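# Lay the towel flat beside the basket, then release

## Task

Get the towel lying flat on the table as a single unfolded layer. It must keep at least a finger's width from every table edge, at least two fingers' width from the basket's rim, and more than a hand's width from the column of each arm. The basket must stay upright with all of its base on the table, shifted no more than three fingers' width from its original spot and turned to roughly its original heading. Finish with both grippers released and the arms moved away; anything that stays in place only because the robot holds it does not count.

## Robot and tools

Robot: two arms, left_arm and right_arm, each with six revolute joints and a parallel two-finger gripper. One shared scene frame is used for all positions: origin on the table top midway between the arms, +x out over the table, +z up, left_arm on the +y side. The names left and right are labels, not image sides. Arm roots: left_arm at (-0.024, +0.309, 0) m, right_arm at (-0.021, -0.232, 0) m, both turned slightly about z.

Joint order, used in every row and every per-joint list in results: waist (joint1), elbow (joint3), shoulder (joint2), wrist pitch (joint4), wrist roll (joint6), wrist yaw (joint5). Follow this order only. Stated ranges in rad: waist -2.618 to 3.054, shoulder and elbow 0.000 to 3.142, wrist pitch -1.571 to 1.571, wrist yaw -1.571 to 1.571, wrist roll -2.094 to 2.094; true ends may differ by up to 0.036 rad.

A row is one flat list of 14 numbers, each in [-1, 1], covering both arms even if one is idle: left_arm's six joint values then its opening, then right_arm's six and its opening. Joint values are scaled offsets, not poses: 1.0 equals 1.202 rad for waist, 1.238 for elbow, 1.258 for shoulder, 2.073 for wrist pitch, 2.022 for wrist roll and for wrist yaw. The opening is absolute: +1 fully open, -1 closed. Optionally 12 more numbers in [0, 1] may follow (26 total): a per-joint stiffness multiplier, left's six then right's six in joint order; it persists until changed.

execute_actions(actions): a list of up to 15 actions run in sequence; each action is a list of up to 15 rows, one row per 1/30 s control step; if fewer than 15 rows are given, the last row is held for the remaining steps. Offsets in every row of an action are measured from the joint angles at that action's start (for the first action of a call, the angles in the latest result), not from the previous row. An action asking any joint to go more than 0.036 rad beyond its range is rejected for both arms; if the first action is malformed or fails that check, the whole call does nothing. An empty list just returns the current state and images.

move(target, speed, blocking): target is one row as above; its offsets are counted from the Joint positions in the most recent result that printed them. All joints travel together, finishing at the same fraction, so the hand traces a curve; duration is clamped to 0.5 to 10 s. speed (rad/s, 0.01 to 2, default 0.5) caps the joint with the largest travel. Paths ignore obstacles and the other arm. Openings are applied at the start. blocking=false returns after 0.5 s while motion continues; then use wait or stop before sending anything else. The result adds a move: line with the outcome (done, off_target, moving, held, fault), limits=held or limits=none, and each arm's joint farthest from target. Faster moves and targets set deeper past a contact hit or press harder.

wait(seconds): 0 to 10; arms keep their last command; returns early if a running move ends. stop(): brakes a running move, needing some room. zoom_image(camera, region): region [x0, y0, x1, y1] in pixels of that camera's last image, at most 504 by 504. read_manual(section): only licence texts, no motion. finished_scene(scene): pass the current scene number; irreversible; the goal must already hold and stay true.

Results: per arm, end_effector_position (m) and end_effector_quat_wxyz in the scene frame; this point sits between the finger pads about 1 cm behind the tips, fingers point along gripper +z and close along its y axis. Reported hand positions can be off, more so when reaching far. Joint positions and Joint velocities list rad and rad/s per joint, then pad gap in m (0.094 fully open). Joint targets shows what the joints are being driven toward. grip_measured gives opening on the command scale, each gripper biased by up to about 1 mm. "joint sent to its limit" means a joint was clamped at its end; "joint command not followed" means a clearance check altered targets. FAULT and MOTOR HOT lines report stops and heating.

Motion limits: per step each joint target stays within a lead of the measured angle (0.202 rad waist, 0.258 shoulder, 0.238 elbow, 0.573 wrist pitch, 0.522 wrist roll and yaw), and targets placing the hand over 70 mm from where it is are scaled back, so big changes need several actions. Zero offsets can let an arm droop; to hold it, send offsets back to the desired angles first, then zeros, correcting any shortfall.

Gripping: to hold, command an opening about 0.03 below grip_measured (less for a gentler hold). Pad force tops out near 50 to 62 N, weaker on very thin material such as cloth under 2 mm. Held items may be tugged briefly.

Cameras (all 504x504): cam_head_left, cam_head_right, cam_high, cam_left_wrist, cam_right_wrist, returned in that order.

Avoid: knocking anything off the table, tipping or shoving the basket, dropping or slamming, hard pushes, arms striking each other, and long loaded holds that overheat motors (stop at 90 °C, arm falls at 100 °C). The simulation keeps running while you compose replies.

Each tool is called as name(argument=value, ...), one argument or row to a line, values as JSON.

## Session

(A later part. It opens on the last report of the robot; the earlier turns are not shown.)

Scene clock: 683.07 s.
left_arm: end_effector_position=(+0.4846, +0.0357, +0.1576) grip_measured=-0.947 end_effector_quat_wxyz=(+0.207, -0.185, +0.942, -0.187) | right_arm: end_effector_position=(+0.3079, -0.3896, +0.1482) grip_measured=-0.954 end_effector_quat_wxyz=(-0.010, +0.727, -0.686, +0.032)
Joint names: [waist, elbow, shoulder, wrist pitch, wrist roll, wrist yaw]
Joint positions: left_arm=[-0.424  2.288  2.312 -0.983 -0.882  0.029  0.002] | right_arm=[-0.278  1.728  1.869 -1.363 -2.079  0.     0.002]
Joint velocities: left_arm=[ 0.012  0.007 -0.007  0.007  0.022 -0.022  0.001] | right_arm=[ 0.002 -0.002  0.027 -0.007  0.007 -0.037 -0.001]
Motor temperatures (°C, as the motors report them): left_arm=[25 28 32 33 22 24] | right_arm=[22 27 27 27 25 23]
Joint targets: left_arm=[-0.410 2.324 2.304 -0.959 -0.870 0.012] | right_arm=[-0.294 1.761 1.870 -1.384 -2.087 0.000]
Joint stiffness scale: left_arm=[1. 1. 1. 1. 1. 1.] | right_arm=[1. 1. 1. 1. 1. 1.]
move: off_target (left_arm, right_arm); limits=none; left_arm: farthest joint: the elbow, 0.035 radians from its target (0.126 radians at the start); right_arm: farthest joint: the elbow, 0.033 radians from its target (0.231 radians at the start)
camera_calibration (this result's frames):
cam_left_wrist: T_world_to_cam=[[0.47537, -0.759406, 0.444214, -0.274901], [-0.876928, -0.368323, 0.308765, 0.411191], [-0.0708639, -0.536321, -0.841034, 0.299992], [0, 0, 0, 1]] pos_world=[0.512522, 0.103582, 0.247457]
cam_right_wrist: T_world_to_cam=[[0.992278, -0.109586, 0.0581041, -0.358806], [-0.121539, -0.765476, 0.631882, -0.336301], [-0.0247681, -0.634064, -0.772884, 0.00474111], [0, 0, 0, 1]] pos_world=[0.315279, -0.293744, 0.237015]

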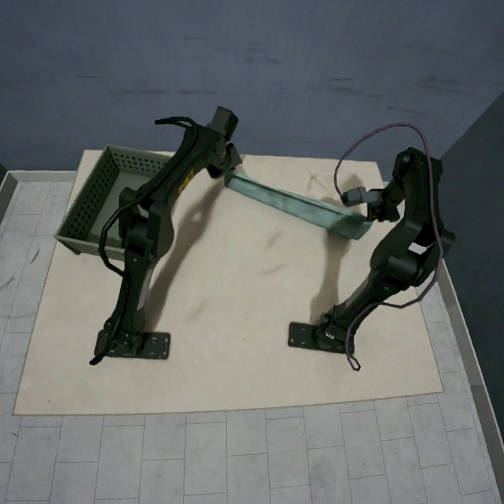

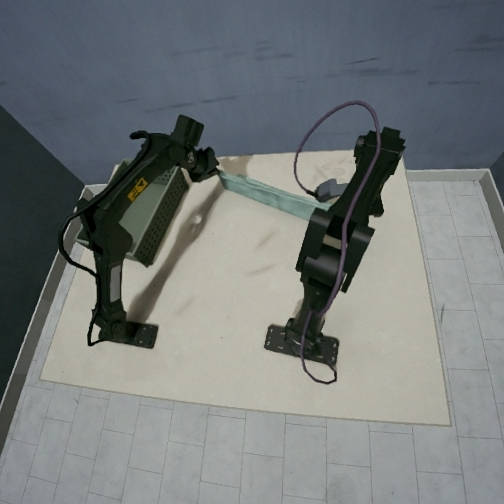

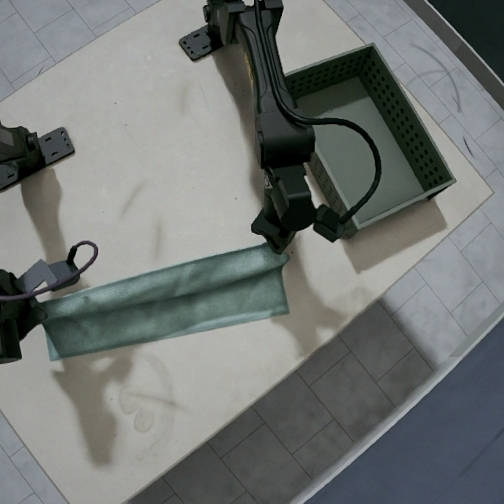

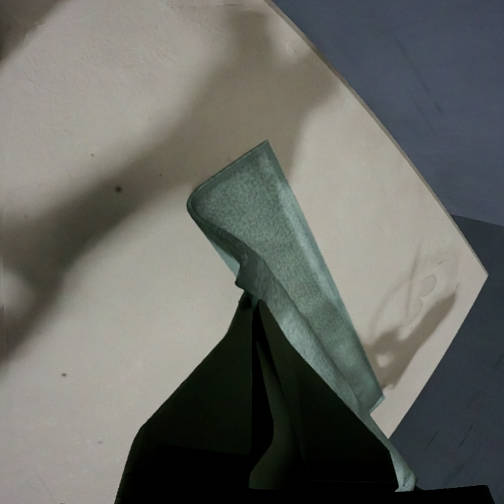

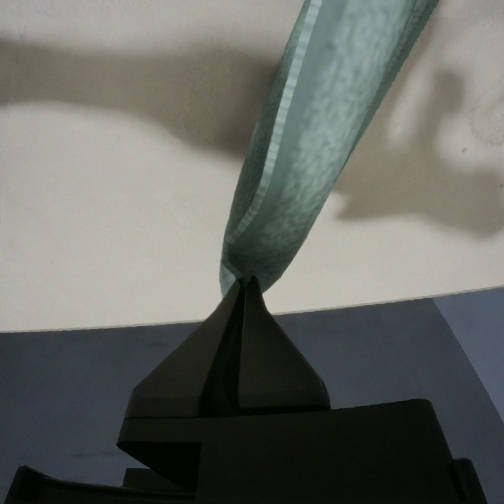

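move(
  target=[-0.014,-0.284,-0.134,-0.053,0,-0.008,-1, -0.024, -0.449, -0.241, 0.108, -0.004, 0, -1],
  speed=0.35,
)

Scene clock: 700.17 s.
left_arm: end_effector_position=(+0.4025, +0.0725, +0.0979) grip_measured=-0.947 end_effector_quat_wxyz=(+0.091, -0.187, +0.973, -0.097) | right_arm: end_effector_position=(+0.2266, -0.3543, +0.0904) grip_measured=-0.954 end_effector_quat_wxyz=(-0.001, +0.723, -0.691, +0.004)
Joint names: [waist, elbow, shoulder, wrist pitch, wrist roll, wrist yaw]
Joint positions: left_arm=[-0.434  1.946  2.177 -1.074 -0.882  0.033  0.002] | right_arm=[-0.291  1.181  1.595 -1.149 -2.079  0.     0.002]
Joint velocities: left_arm=[ 0.002 -0.002 -0.007 -0.081 -0.037 -0.007  0.001] | right_arm=[ 0.002  0.012  0.007  0.022 -0.022  0.051  0.   ]
Motor temperatures (°C, as the motors report them): left_arm=[25 28 33 33 22 24] | right_arm=[22 27 27 26 25 23]
Joint targets: left_arm=[-0.441 1.936 2.143 -1.093 -0.882 0.013] | right_arm=[-0.307 1.173 1.565 -1.139 -2.087 0.000]
Joint stiffness scale: left_arm=[1. 1. 1. 1. 1. 1.] | right_arm=[1. 1. 1. 1. 1. 1.]
move: off_target (left_arm, right_arm); limits=none; left_arm: farthest joint: the shoulder, 0.034 radians from its target (0.168 radians at the start); right_arm: farthest joint: the shoulder, 0.029 radians from its target (0.303 radians at the start)
camera_calibration (this result's frames):
cam_left_wrist: T_world_to_cam=[[0.551831, -0.810182, 0.197707, -0.184325], [-0.776516, -0.412713, 0.47612, 0.31765], [-0.304148, -0.41626, -0.856867, 0.350393], [0, 0, 0, 1]] pos_world=[0.454947, 0.127616, 0.185443]
cam_right_wrist: T_world_to_cam=[[0.992375, -0.123246, 0.00130035, -0.270588], [-0.097759, -0.780643, 0.617284, -0.292075], [-0.0750625, -0.612705, -0.786739, 0.000612122], [0, 0, 0, 1]] pos_world=[0.240018, -0.26098, 0.181127]

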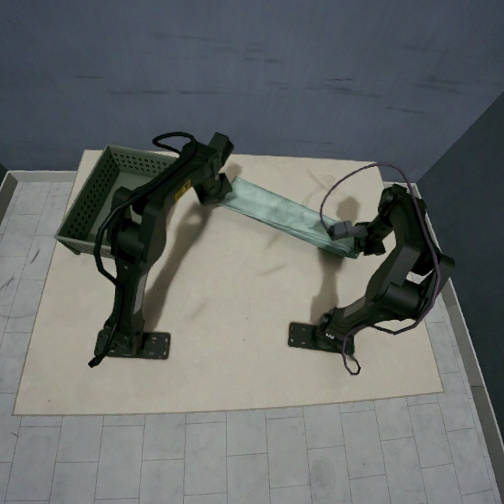

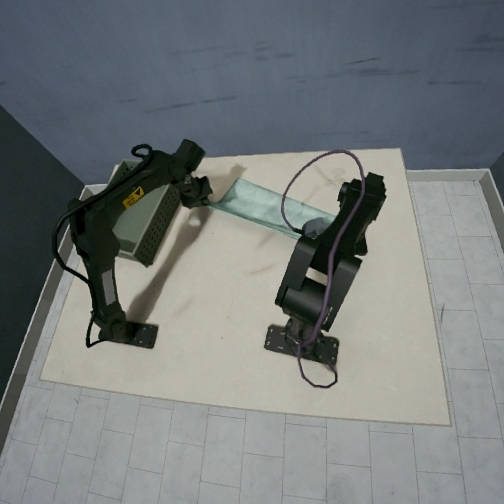

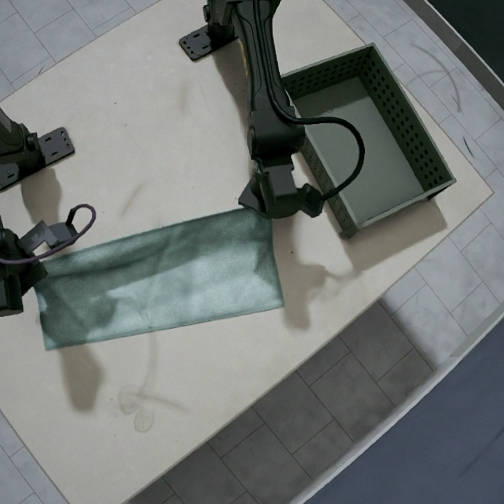

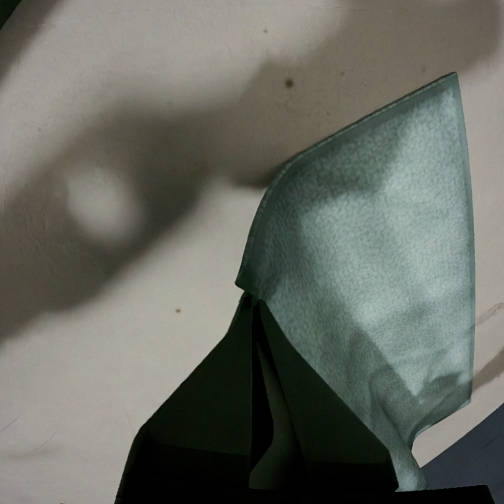

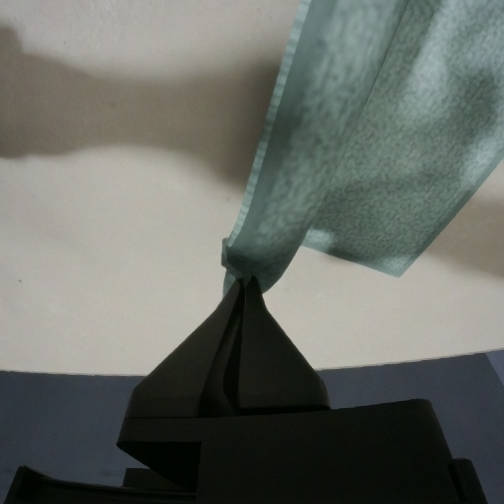

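move(
  target=[-0.014,-0.197,0.003,0.056,0.03,-0.008,-1, -0.027, -0.395, -0.174, 0.141, -0.004, 0, -1],
  speed=0.3,
)

Scene clock: 723.53 s.
left_arm: end_effector_position=(+0.3647, +0.0879, +0.0298) grip_measured=-0.947 end_effector_quat_wxyz=(+0.035, -0.161, +0.985, -0.052) | right_arm: end_effector_position=(+0.1582, -0.3242, +0.0186) grip_measured=-0.954 end_effector_quat_wxyz=(-0.000, +0.717, -0.697, +0.001)
Joint names: [waist, elbow, shoulder, wrist pitch, wrist roll, wrist yaw]
Joint positions: left_arm=[-0.443  1.712  2.184 -0.978 -0.832  0.037  0.002] | right_arm=[-0.309  0.702  1.402 -0.869 -2.081  0.     0.002]
Joint velocities: left_arm=[-0.012  0.002 -0.007  0.022  0.037 -0.007  0.   ] | right_arm=[-0.012 -0.007 -0.042 -0.066  0.022 -0.066  0.   ]
Motor temperatures (°C, as the motors report them): left_arm=[25 27 33 32 22 24] | right_arm=[22 27 27 26 25 23]
Joint targets: left_arm=[-0.451 1.702 2.181 -0.958 -0.822 0.017] | right_arm=[-0.323 0.692 1.376 -0.857 -2.088 0.000]
Joint stiffness scale: left_arm=[1. 1. 1. 1. 1. 1.] | right_arm=[1. 1. 1. 1. 1. 1.]
move: off_target (left_arm, right_arm); limits=none; left_arm: farthest joint: the wrist yaw, 0.021 radians from its target (0.016 radians at the start); right_arm: farthest joint: the shoulder, 0.026 radians from its target (0.219 radians at the start)
camera_calibration (this result's frames):
cam_left_wrist: T_world_to_cam=[[0.520168, -0.851123, 0.070814, -0.118591], [-0.737859, -0.406091, 0.539123, 0.310462], [-0.430103, -0.332685, -0.839245, 0.32506], [0, 0, 0, 1]] pos_world=[0.430574, 0.133283, 0.113825]
cam_right_wrist: T_world_to_cam=[[0.99016, -0.139881, -0.00409697, -0.203854], [-0.107717, -0.780519, 0.615782, -0.229287], [-0.0893339, -0.609281, -0.787906, -0.0392418], [0, 0, 0, 1]] pos_world=[0.173645, -0.231388, 0.109437]

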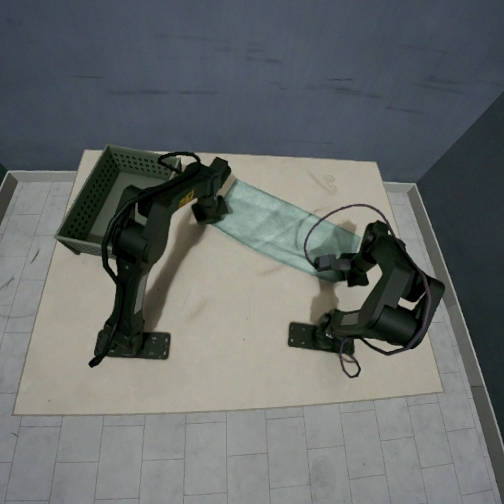

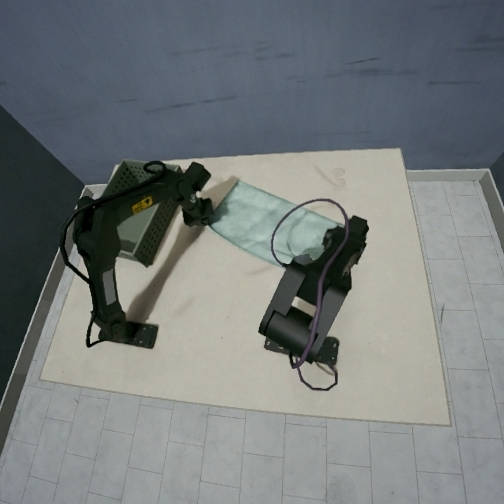

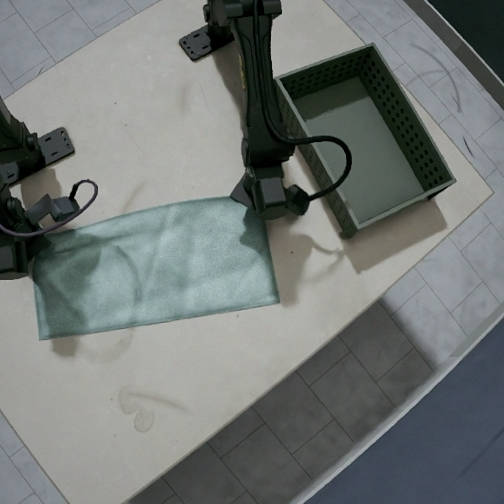

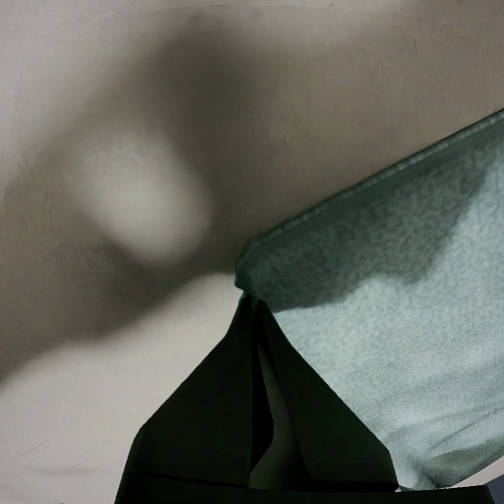

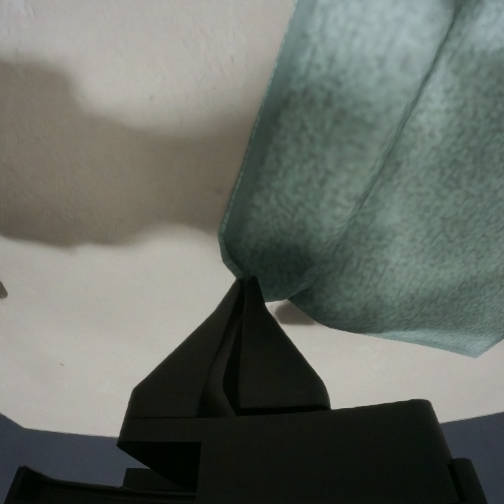

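zoom_image(
  camera="cam_high",
  region=[0, 170, 290, 360],
)

Region (0, 170, 290, 360) of cam_high's 504x504 image, scaled by 1.738, with more detail than that image has; it fills the top 330 rows of this view, and the rest is white.

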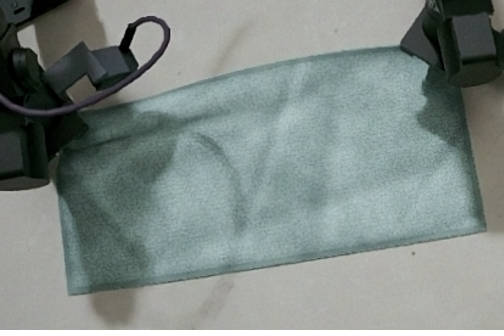

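execute_actions(
  actions=[
    [[0,-0.008,0,0.01,0,-0.008,-0.8, -0.01,-0.008,-0.02,0.005,0,0,-1],[0,-0.008,0,0.01,0,-0.008,-0.8, -0.01,-0.008,-0.02,0.005,0,0,-1],[0,-0.008,0,0.01,0,-0.008,-0.6, -0.01,-0.008,-0.02,0.005,0,0,-1],[0,-0.008,0,0.01,0,-0.008,-0.6, -0.01,-0.008,-0.02,0.005,0,0,-1],[0,-0.008,0,0.01,0,-0.008,-0.4, -0.01,-0.008,-0.02,0.005,0,0,-1],[0,-0.008,0,0.01,0,-0.008,-0.4, -0.01,-0.008,-0.02,0.005,0,0,-1],[0,-0.008,0,0.01,0,-0.008,-0.2, -0.01,-0.008,-0.02,0.005,0,0,-1],[0,-0.008,0,0.01,0,-0.008,-0.2, -0.01,-0.008,-0.02,0.005,0,0,-1],[0,-0.008,0,0.01,0,-0.008,0, -0.01,-0.008,-0.02,0.005,0,0,-1],[0,-0.008,0,0.01,0,-0.008,0, -0.01,-0.008,-0.02,0.005,0,0,-1],[0,-0.008,0,0.01,0,-0.008,0.3, -0.01,-0.008,-0.02,0.005,0,0,-1]],
  ],
)

Scene clock: 743.73 s.
left_arm: end_effector_position=(+0.3651, +0.0884, +0.0298) grip_measured=+0.296 end_effector_quat_wxyz=(+0.037, -0.161, +0.985, -0.051) | right_arm: end_effector_position=(+0.1583, -0.3244, +0.0186) grip_measured=-0.954 end_effector_quat_wxyz=(-0.000, +0.717, -0.697, +0.001)
Joint names: [waist, elbow, shoulder, wrist pitch, wrist roll, wrist yaw]
Joint positions: left_arm=[-0.443  1.712  2.184 -0.978 -0.832  0.034  0.061] | right_arm=[-0.309  0.702  1.402 -0.869 -2.081  0.001  0.002]
Joint velocities: left_arm=[ 0.002  0.002  0.002 -0.022 -0.051 -0.037  0.   ] | right_arm=[-0.022 -0.002  0.002 -0.022 -0.007 -0.007 -0.   ]
Motor temperatures (°C, as the motors report them): left_arm=[25 27 32 31 22 24] | right_arm=[22 26 27 26 25 23]
Joint targets: left_arm=[-0.443 1.702 2.184 -0.958 -0.832 0.021] | right_arm=[-0.321 0.692 1.376 -0.859 -2.081 0.000]
Joint stiffness scale: left_arm=[1. 1. 1. 1. 1. 1.] | right_arm=[1. 1. 1. 1. 1. 1.]
camera_calibration (this result's frames):
cam_left_wrist: T_world_to_cam=[[0.520032, -0.851292, 0.0697843, -0.118359], [-0.73911, -0.407539, 0.536309, 0.311652], [-0.428116, -0.330476, -0.841132, 0.324542], [0, 0, 0, 1]] pos_world=[0.430838, 0.133505, 0.114101]
cam_right_wrist: T_world_to_cam=[[0.990162, -0.139884, -0.00350507, -0.204023], [-0.108026, -0.780093, 0.616267, -0.22921], [-0.0889404, -0.609826, -0.787529, -0.0395654], [0, 0, 0, 1]] pos_world=[0.173736, -0.231473, 0.109381]

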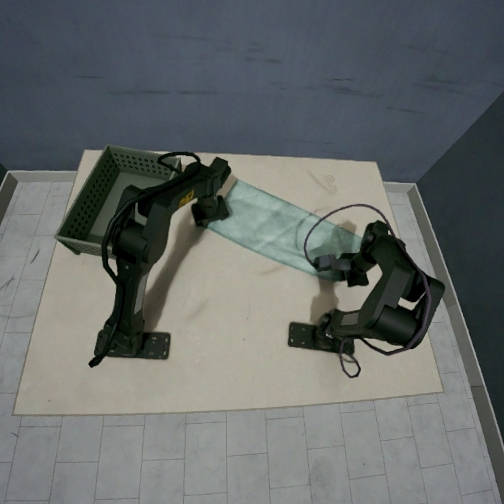

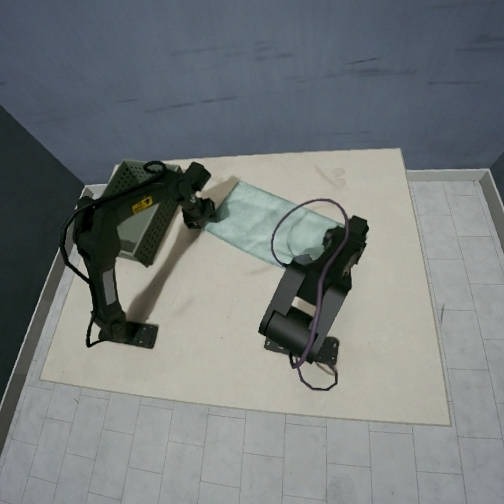

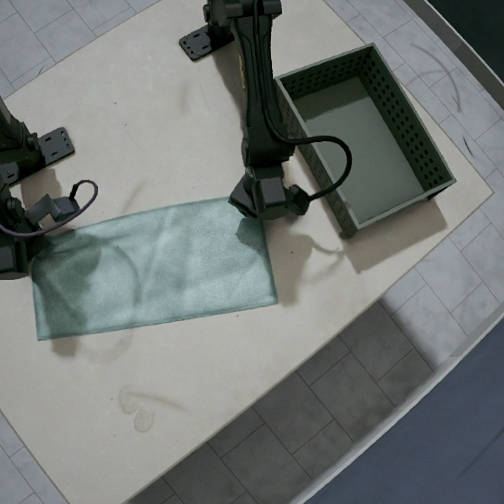

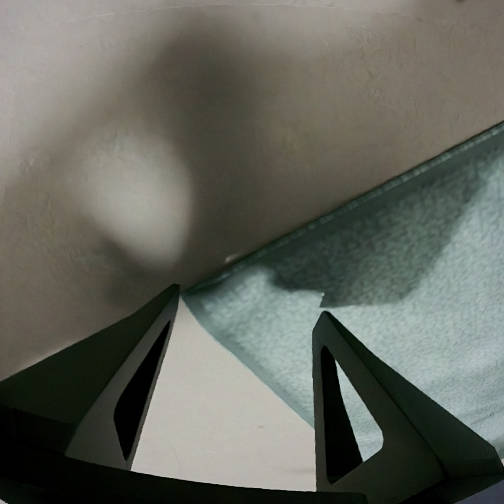

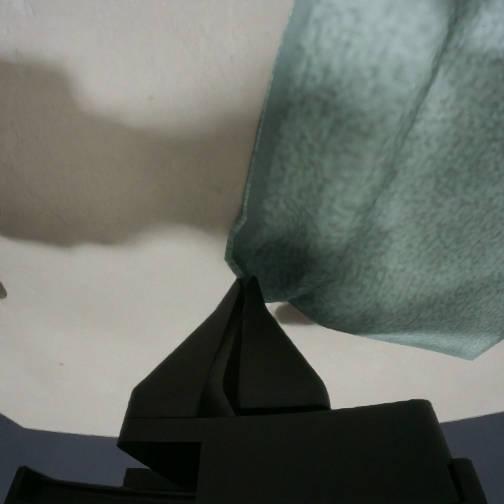

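move(
  target=[0,0.03,-0.13,0,0.1,-0.015,0.5, -0.01,-0.008,-0.02,0.005,0,0,-1],
  speed=0.5,
)

move(
  target=[-0.392,0.36,0.29,0.15,0.31,-0.01,0.3, -0.01,-0.008,-0.02,0.005,0,0,-1],
  speed=0.6,
)

Scene clock: 761.30 s.
left_arm: end_effector_position=(+0.3770, +0.0855, +0.0987) grip_measured=+0.497 end_effector_quat_wxyz=(+0.115, -0.066, +0.988, -0.083) | right_arm: end_effector_position=(+0.1584, -0.3245, +0.0186) grip_measured=-0.954 end_effector_quat_wxyz=(+0.000, +0.717, -0.697, +0.002)
Joint names: [waist, elbow, shoulder, wrist pitch, wrist roll, wrist yaw]
Joint positions: left_arm=[-0.443  1.724  2.034 -0.978 -0.641  0.016  0.07 ] | right_arm=[-0.309  0.702  1.402 -0.868 -2.081  0.001  0.002]
Joint velocities: left_arm=[-0.002 -0.007  0.007  0.022  0.007 -0.007  0.001] | right_arm=[-0.002 -0.007  0.012 -0.037 -0.022 -0.022  0.001]
Motor temperatures (°C, as the motors report them): left_arm=[25 27 32 31 22 24] | right_arm=[22 26 27 26 25 23]
Joint targets: left_arm=[-0.443 1.749 2.021 -0.978 -0.630 0.004] | right_arm=[-0.321 0.692 1.376 -0.858 -2.081 0.001]
Joint stiffness scale: left_arm=[1. 1. 1. 1. 1. 1.] | right_arm=[1. 1. 1. 1. 1. 1.]
move: off_target (left_arm, right_arm); limits=none; left_arm: farthest joint: the elbow, 0.025 radians from its target (0.037 radians at the start); right_arm: farthest joint: the shoulder, 0.025 radians from its target (0.025 radians at the start)
camera_calibration (this result's frames):
cam_left_wrist: T_world_to_cam=[[0.335052, -0.926243, 0.172671, -0.0657784], [-0.881203, -0.243186, 0.405391, 0.334762], [-0.3335, -0.287985, -0.897687, 0.352929], [0, 0, 0, 1]] pos_world=[0.434735, 0.122121, 0.192468]
cam_right_wrist: T_world_to_cam=[[0.990162, -0.139887, -0.00327278, -0.204095], [-0.108126, -0.779776, 0.616651, -0.229174], [-0.0888136, -0.610231, -0.78723, -0.0397811], [0, 0, 0, 1]] pos_world=[0.173774, -0.23153, 0.109336]

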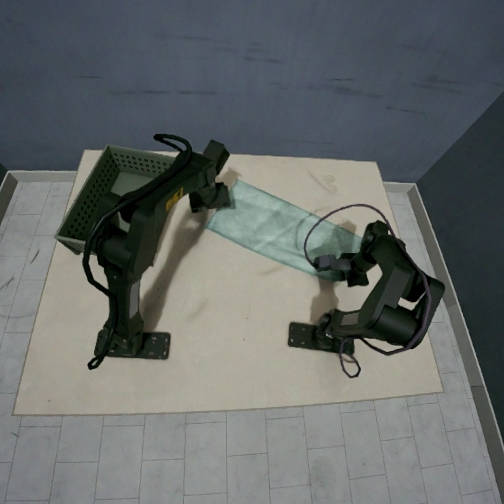

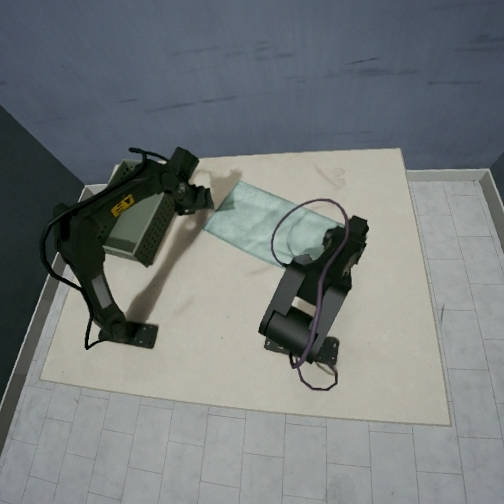

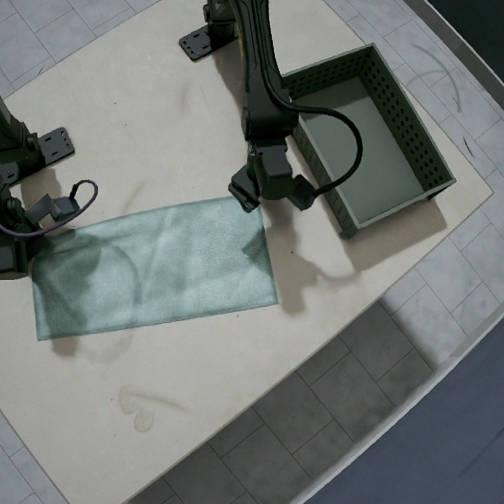

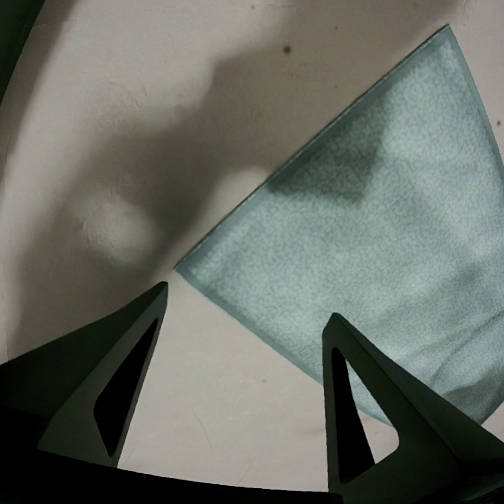

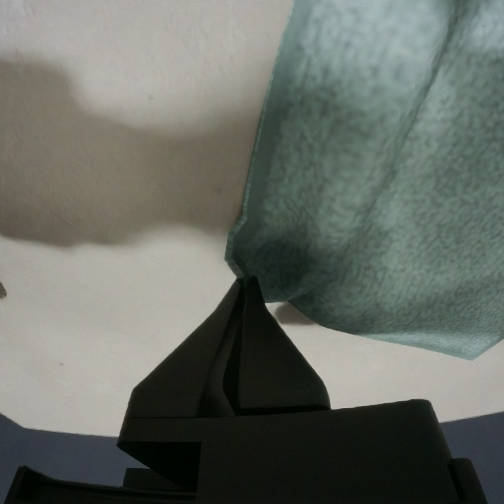

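Scene clock: 763.17 s.
left_arm: end_effector_position=(+0.3132, -0.1977, +0.0796) grip_measured=+0.303 end_effector_quat_wxyz=(+0.257, +0.442, +0.847, -0.144) | right_arm: end_effector_position=(+0.1583, -0.3246, +0.0186) grip_measured=-0.954 end_effector_quat_wxyz=(+0.000, +0.717, -0.697, +0.002)
Joint names: [waist, elbow, shoulder, wrist pitch, wrist roll, wrist yaw]
Joint positions: left_arm=[-0.922  2.132  2.411 -0.692 -0.025  0.004  0.061] | right_arm=[-0.309  0.702  1.402 -0.868 -2.081  0.001  0.002]
Joint velocities: left_arm=[-0.007  0.007  0.017 -0.007  0.022  0.007 -0.001] | right_arm=[-0.007  0.007 -0.002 -0.022 -0.095 -0.037  0.   ]
Motor temperatures (°C, as the motors report them): left_arm=[25 27 32 31 22 24] | right_arm=[22 26 26 26 25 23]
Joint targets: left_arm=[-0.914 2.170 2.399 -0.667 -0.014 -0.005] | right_arm=[-0.321 0.692 1.376 -0.858 -2.081 0.001]
Joint stiffness scale: left_arm=[1. 1. 1. 1. 1. 1.] | right_arm=[1. 1. 1. 1. 1. 1.]
move: off_target (left_arm, right_arm); limits=none; left_arm: farthest joint: the elbow, 0.038 radians from its target (0.445 radians at the start); right_arm: farthest joint: the shoulder, 0.025 radians from its target (0.025 radians at the start)
camera_calibration (this result's frames):
cam_left_wrist: T_world_to_cam=[[-0.679266, -0.727197, 0.0989037, 0.0594511], [-0.729513, 0.683753, 0.0170842, 0.384084], [-0.0800493, -0.0605468, -0.99495, 0.206169], [0, 0, 0, 1]] pos_world=[0.337081, -0.206903, 0.192686]
cam_right_wrist: T_world_to_cam=[[0.990161, -0.139889, -0.00340008, -0.20407], [-0.108018, -0.779567, 0.616934, -0.229179], [-0.0889531, -0.610497, -0.787008, -0.039889], [0, 0, 0, 1]] pos_world=[0.173759, -0.23156, 0.109302]

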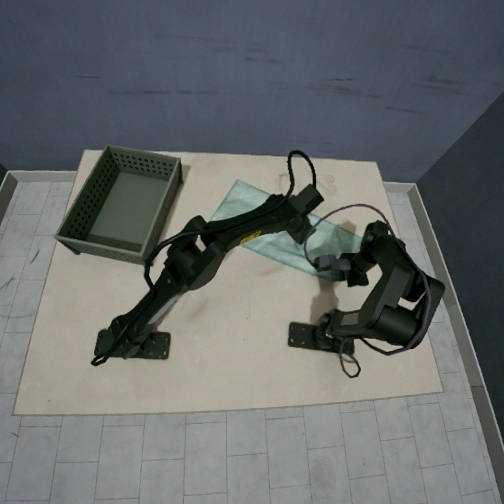

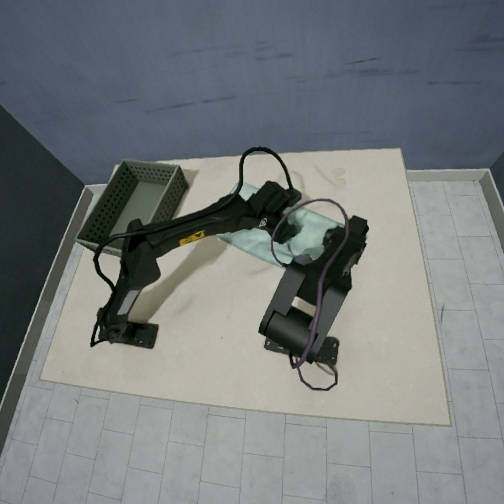

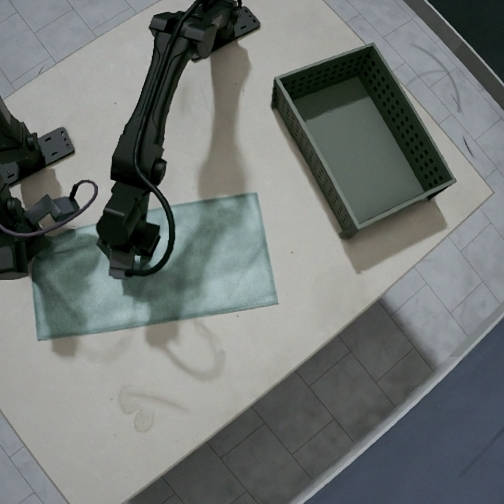

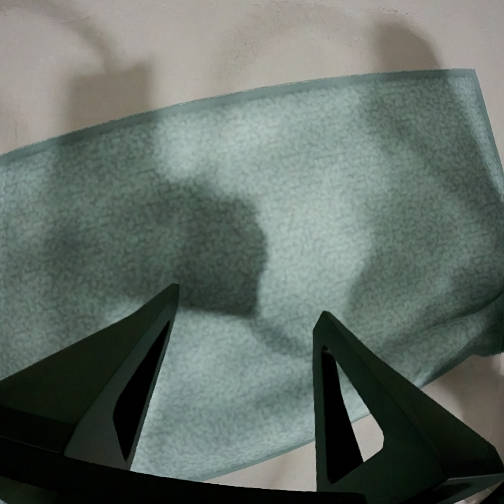

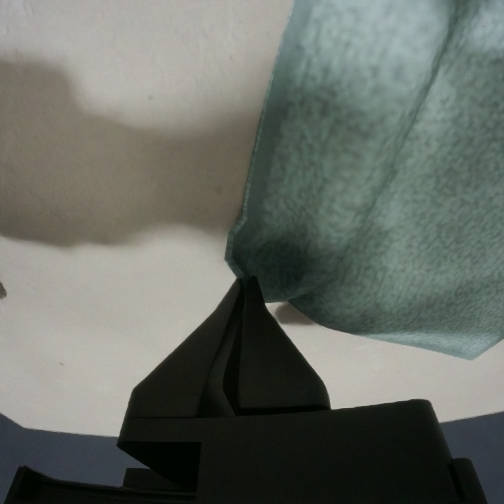

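move(
  target=[0,0.03,0.078,0.005,0.008,0,0.3, -0.01,-0.008,-0.02,0.005,0,0,-1],
  speed=0.12,
)

Scene clock: 767.30 s.
left_arm: end_effector_position=(+0.3114, -0.1951, +0.0282) grip_measured=+0.303 end_effector_quat_wxyz=(+0.224, +0.450, +0.856, -0.125) | right_arm: end_effector_position=(+0.1585, -0.3247, +0.0186) grip_measured=-0.954 end_effector_quat_wxyz=(+0.000, +0.717, -0.697, +0.002)
Joint names: [waist, elbow, shoulder, wrist pitch, wrist roll, wrist yaw]
Joint positions: left_arm=[-0.922  2.14   2.505 -0.688 -0.018  0.004  0.061] | right_arm=[-0.309  0.702  1.402 -0.867 -2.081  0.002  0.002]
Joint velocities: left_arm=[ 0.007 -0.017 -0.007 -0.066  0.022 -0.037 -0.   ] | right_arm=[ 0.012 -0.012  0.002 -0.066 -0.007 -0.022 -0.   ]
Motor temperatures (°C, as the motors report them): left_arm=[25 27 33 32 22 24] | right_arm=[22 26 26 26 25 23]
Joint targets: left_arm=[-0.922 2.169 2.509 -0.682 -0.009 0.004] | right_arm=[-0.321 0.692 1.376 -0.858 -2.081 0.001]
Joint stiffness scale: left_arm=[1. 1. 1. 1. 1. 1.] | right_arm=[1. 1. 1. 1. 1. 1.]
move: off_target (left_arm, right_arm); limits=none; left_arm: farthest joint: the elbow, 0.029 radians from its target (0.037 radians at the start); right_arm: farthest joint: the shoulder, 0.025 radians from its target (0.025 radians at the start)
camera_calibration (this result's frames):
cam_left_wrist: T_world_to_cam=[[-0.679595, -0.729548, 0.0768731, 0.0655255], [-0.723406, 0.683872, 0.0948873, 0.377788], [-0.121796, 0.00887451, -0.992515, 0.181605], [0, 0, 0, 1]] pos_world=[0.339943, -0.212166, 0.139361]
cam_right_wrist: T_world_to_cam=[[0.990163, -0.139893, -0.00280818, -0.204239], [-0.108328, -0.77914, 0.617418, -0.229102], [-0.0885604, -0.61104, -0.78663, -0.0402125], [0, 0, 0, 1]] pos_world=[0.17385, -0.231645, 0.109246]

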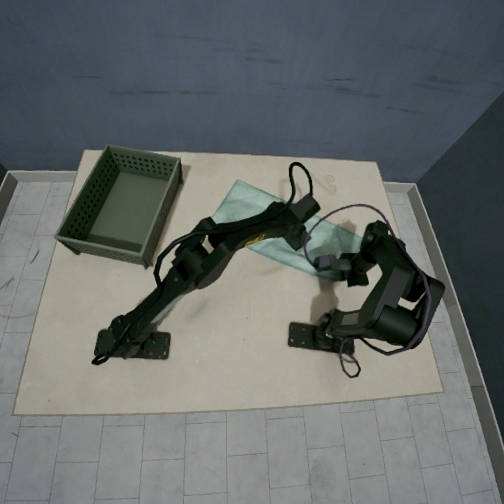

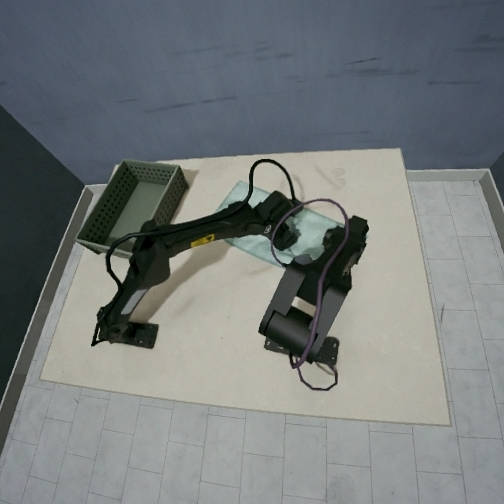

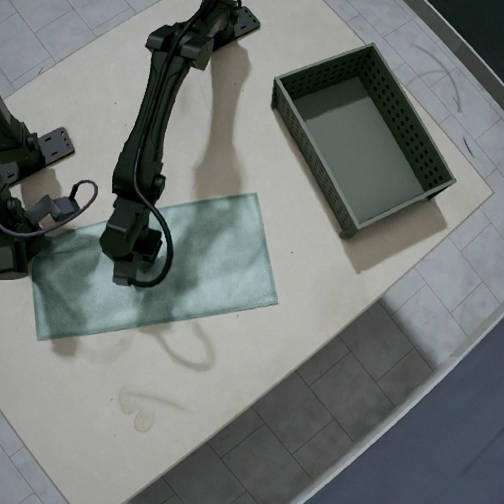

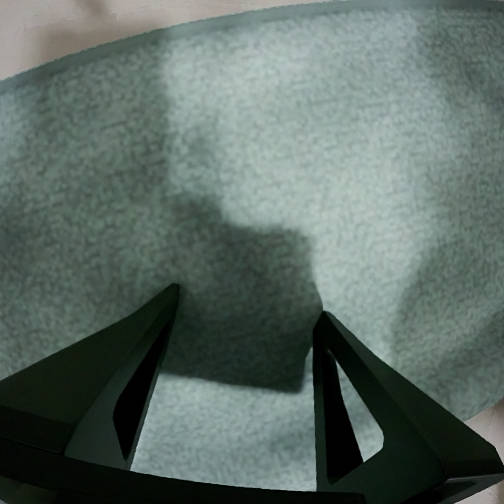

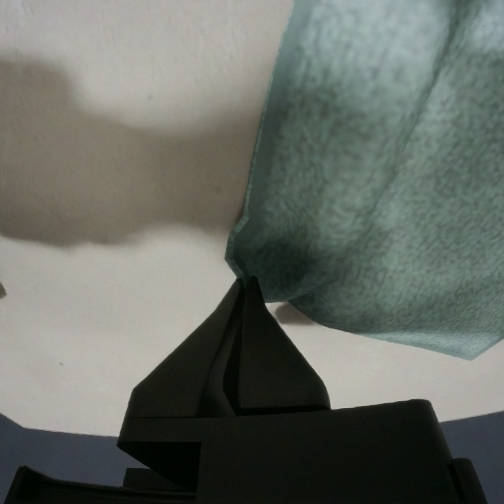

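move(
  target=[0.028,0.119,0.07,0.013,0.004,0,0.3, -0.01,-0.008,-0.02,0.005,0,0,-1],
  speed=0.12,
)

Scene clock: 778.57 s.
left_arm: end_effector_position=(+0.3350, -0.2101, +0.0289) grip_measured=+0.303 end_effector_quat_wxyz=(+0.250, +0.438, +0.852, -0.137) | right_arm: end_effector_position=(+0.1595, -0.3255, +0.0186) grip_measured=-0.954 end_effector_quat_wxyz=(+0.000, +0.717, -0.697, +0.005)
Joint names: [waist, elbow, shoulder, wrist pitch, wrist roll, wrist yaw]
Joint positions: left_arm=[-0.904  2.261  2.585 -0.668 -0.018  0.005  0.061] | right_arm=[-0.309  0.702  1.402 -0.862 -2.081  0.003  0.002]
Joint velocities: left_arm=[-0.002  0.002 -0.012 -0.022 -0.051 -0.007 -0.001] | right_arm=[ 0.007 -0.002 -0.007  0.066 -0.022 -0.007  0.001]
Motor temperatures (°C, as the motors report them): left_arm=[25 28 33 32 22 24] | right_arm=[22 26 26 26 25 23]
Joint targets: left_arm=[-0.889 2.288 2.593 -0.661 -0.010 0.004] | right_arm=[-0.321 0.692 1.376 -0.857 -2.081 0.002]
Joint stiffness scale: left_arm=[1. 1. 1. 1. 1. 1.] | right_arm=[1. 1. 1. 1. 1. 1.]
move: off_target (left_arm, right_arm); limits=none; left_arm: farthest joint: the elbow, 0.027 radians from its target (0.147 radians at the start); right_arm: farthest joint: the shoulder, 0.025 radians from its target (0.025 radians at the start)
camera_calibration (this result's frames):
cam_left_wrist: T_world_to_cam=[[-0.669383, -0.737244, 0.0916395, 0.0650866], [-0.737603, 0.674247, 0.0365104, 0.409504], [-0.0887047, -0.043154, -0.995123, 0.163296], [0, 0, 0, 1]] pos_world=[0.360104, -0.221076, 0.141584]
cam_right_wrist: T_world_to_cam=[[0.990164, -0.139902, 0.0014848, -0.205416], [-0.110726, -0.777094, 0.619568, -0.228574], [-0.085525, -0.613639, -0.784941, -0.0419382], [0, 0, 0, 1]] pos_world=[0.1745, -0.232097, 0.109003]

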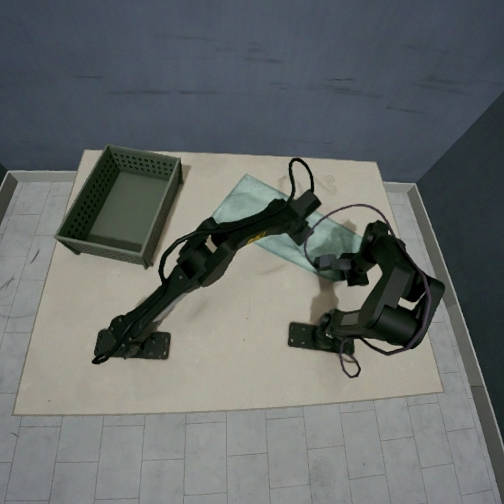

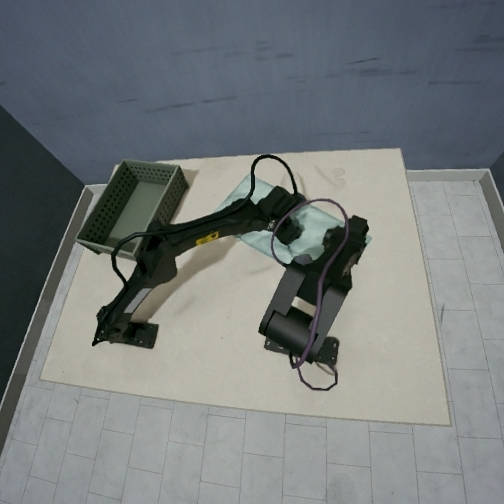

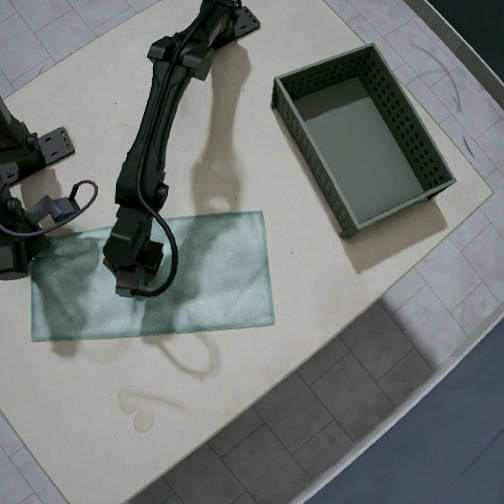

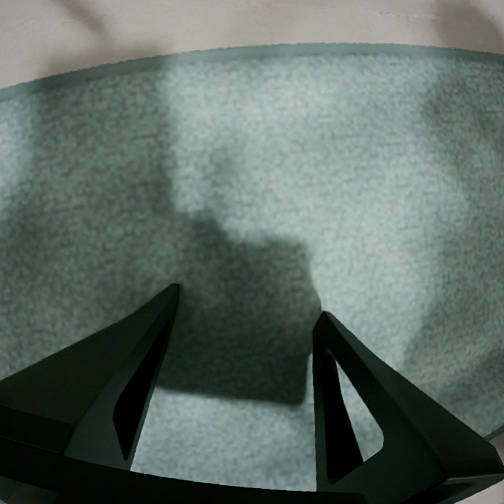

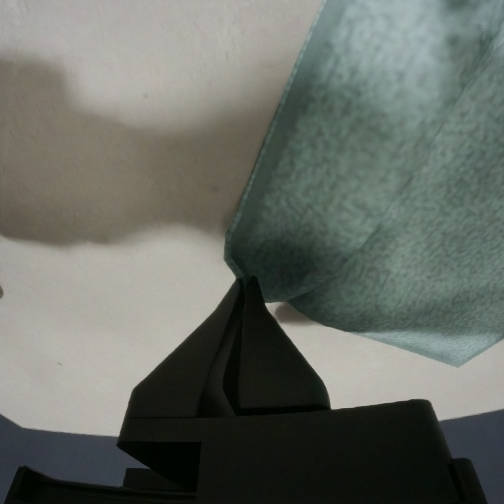

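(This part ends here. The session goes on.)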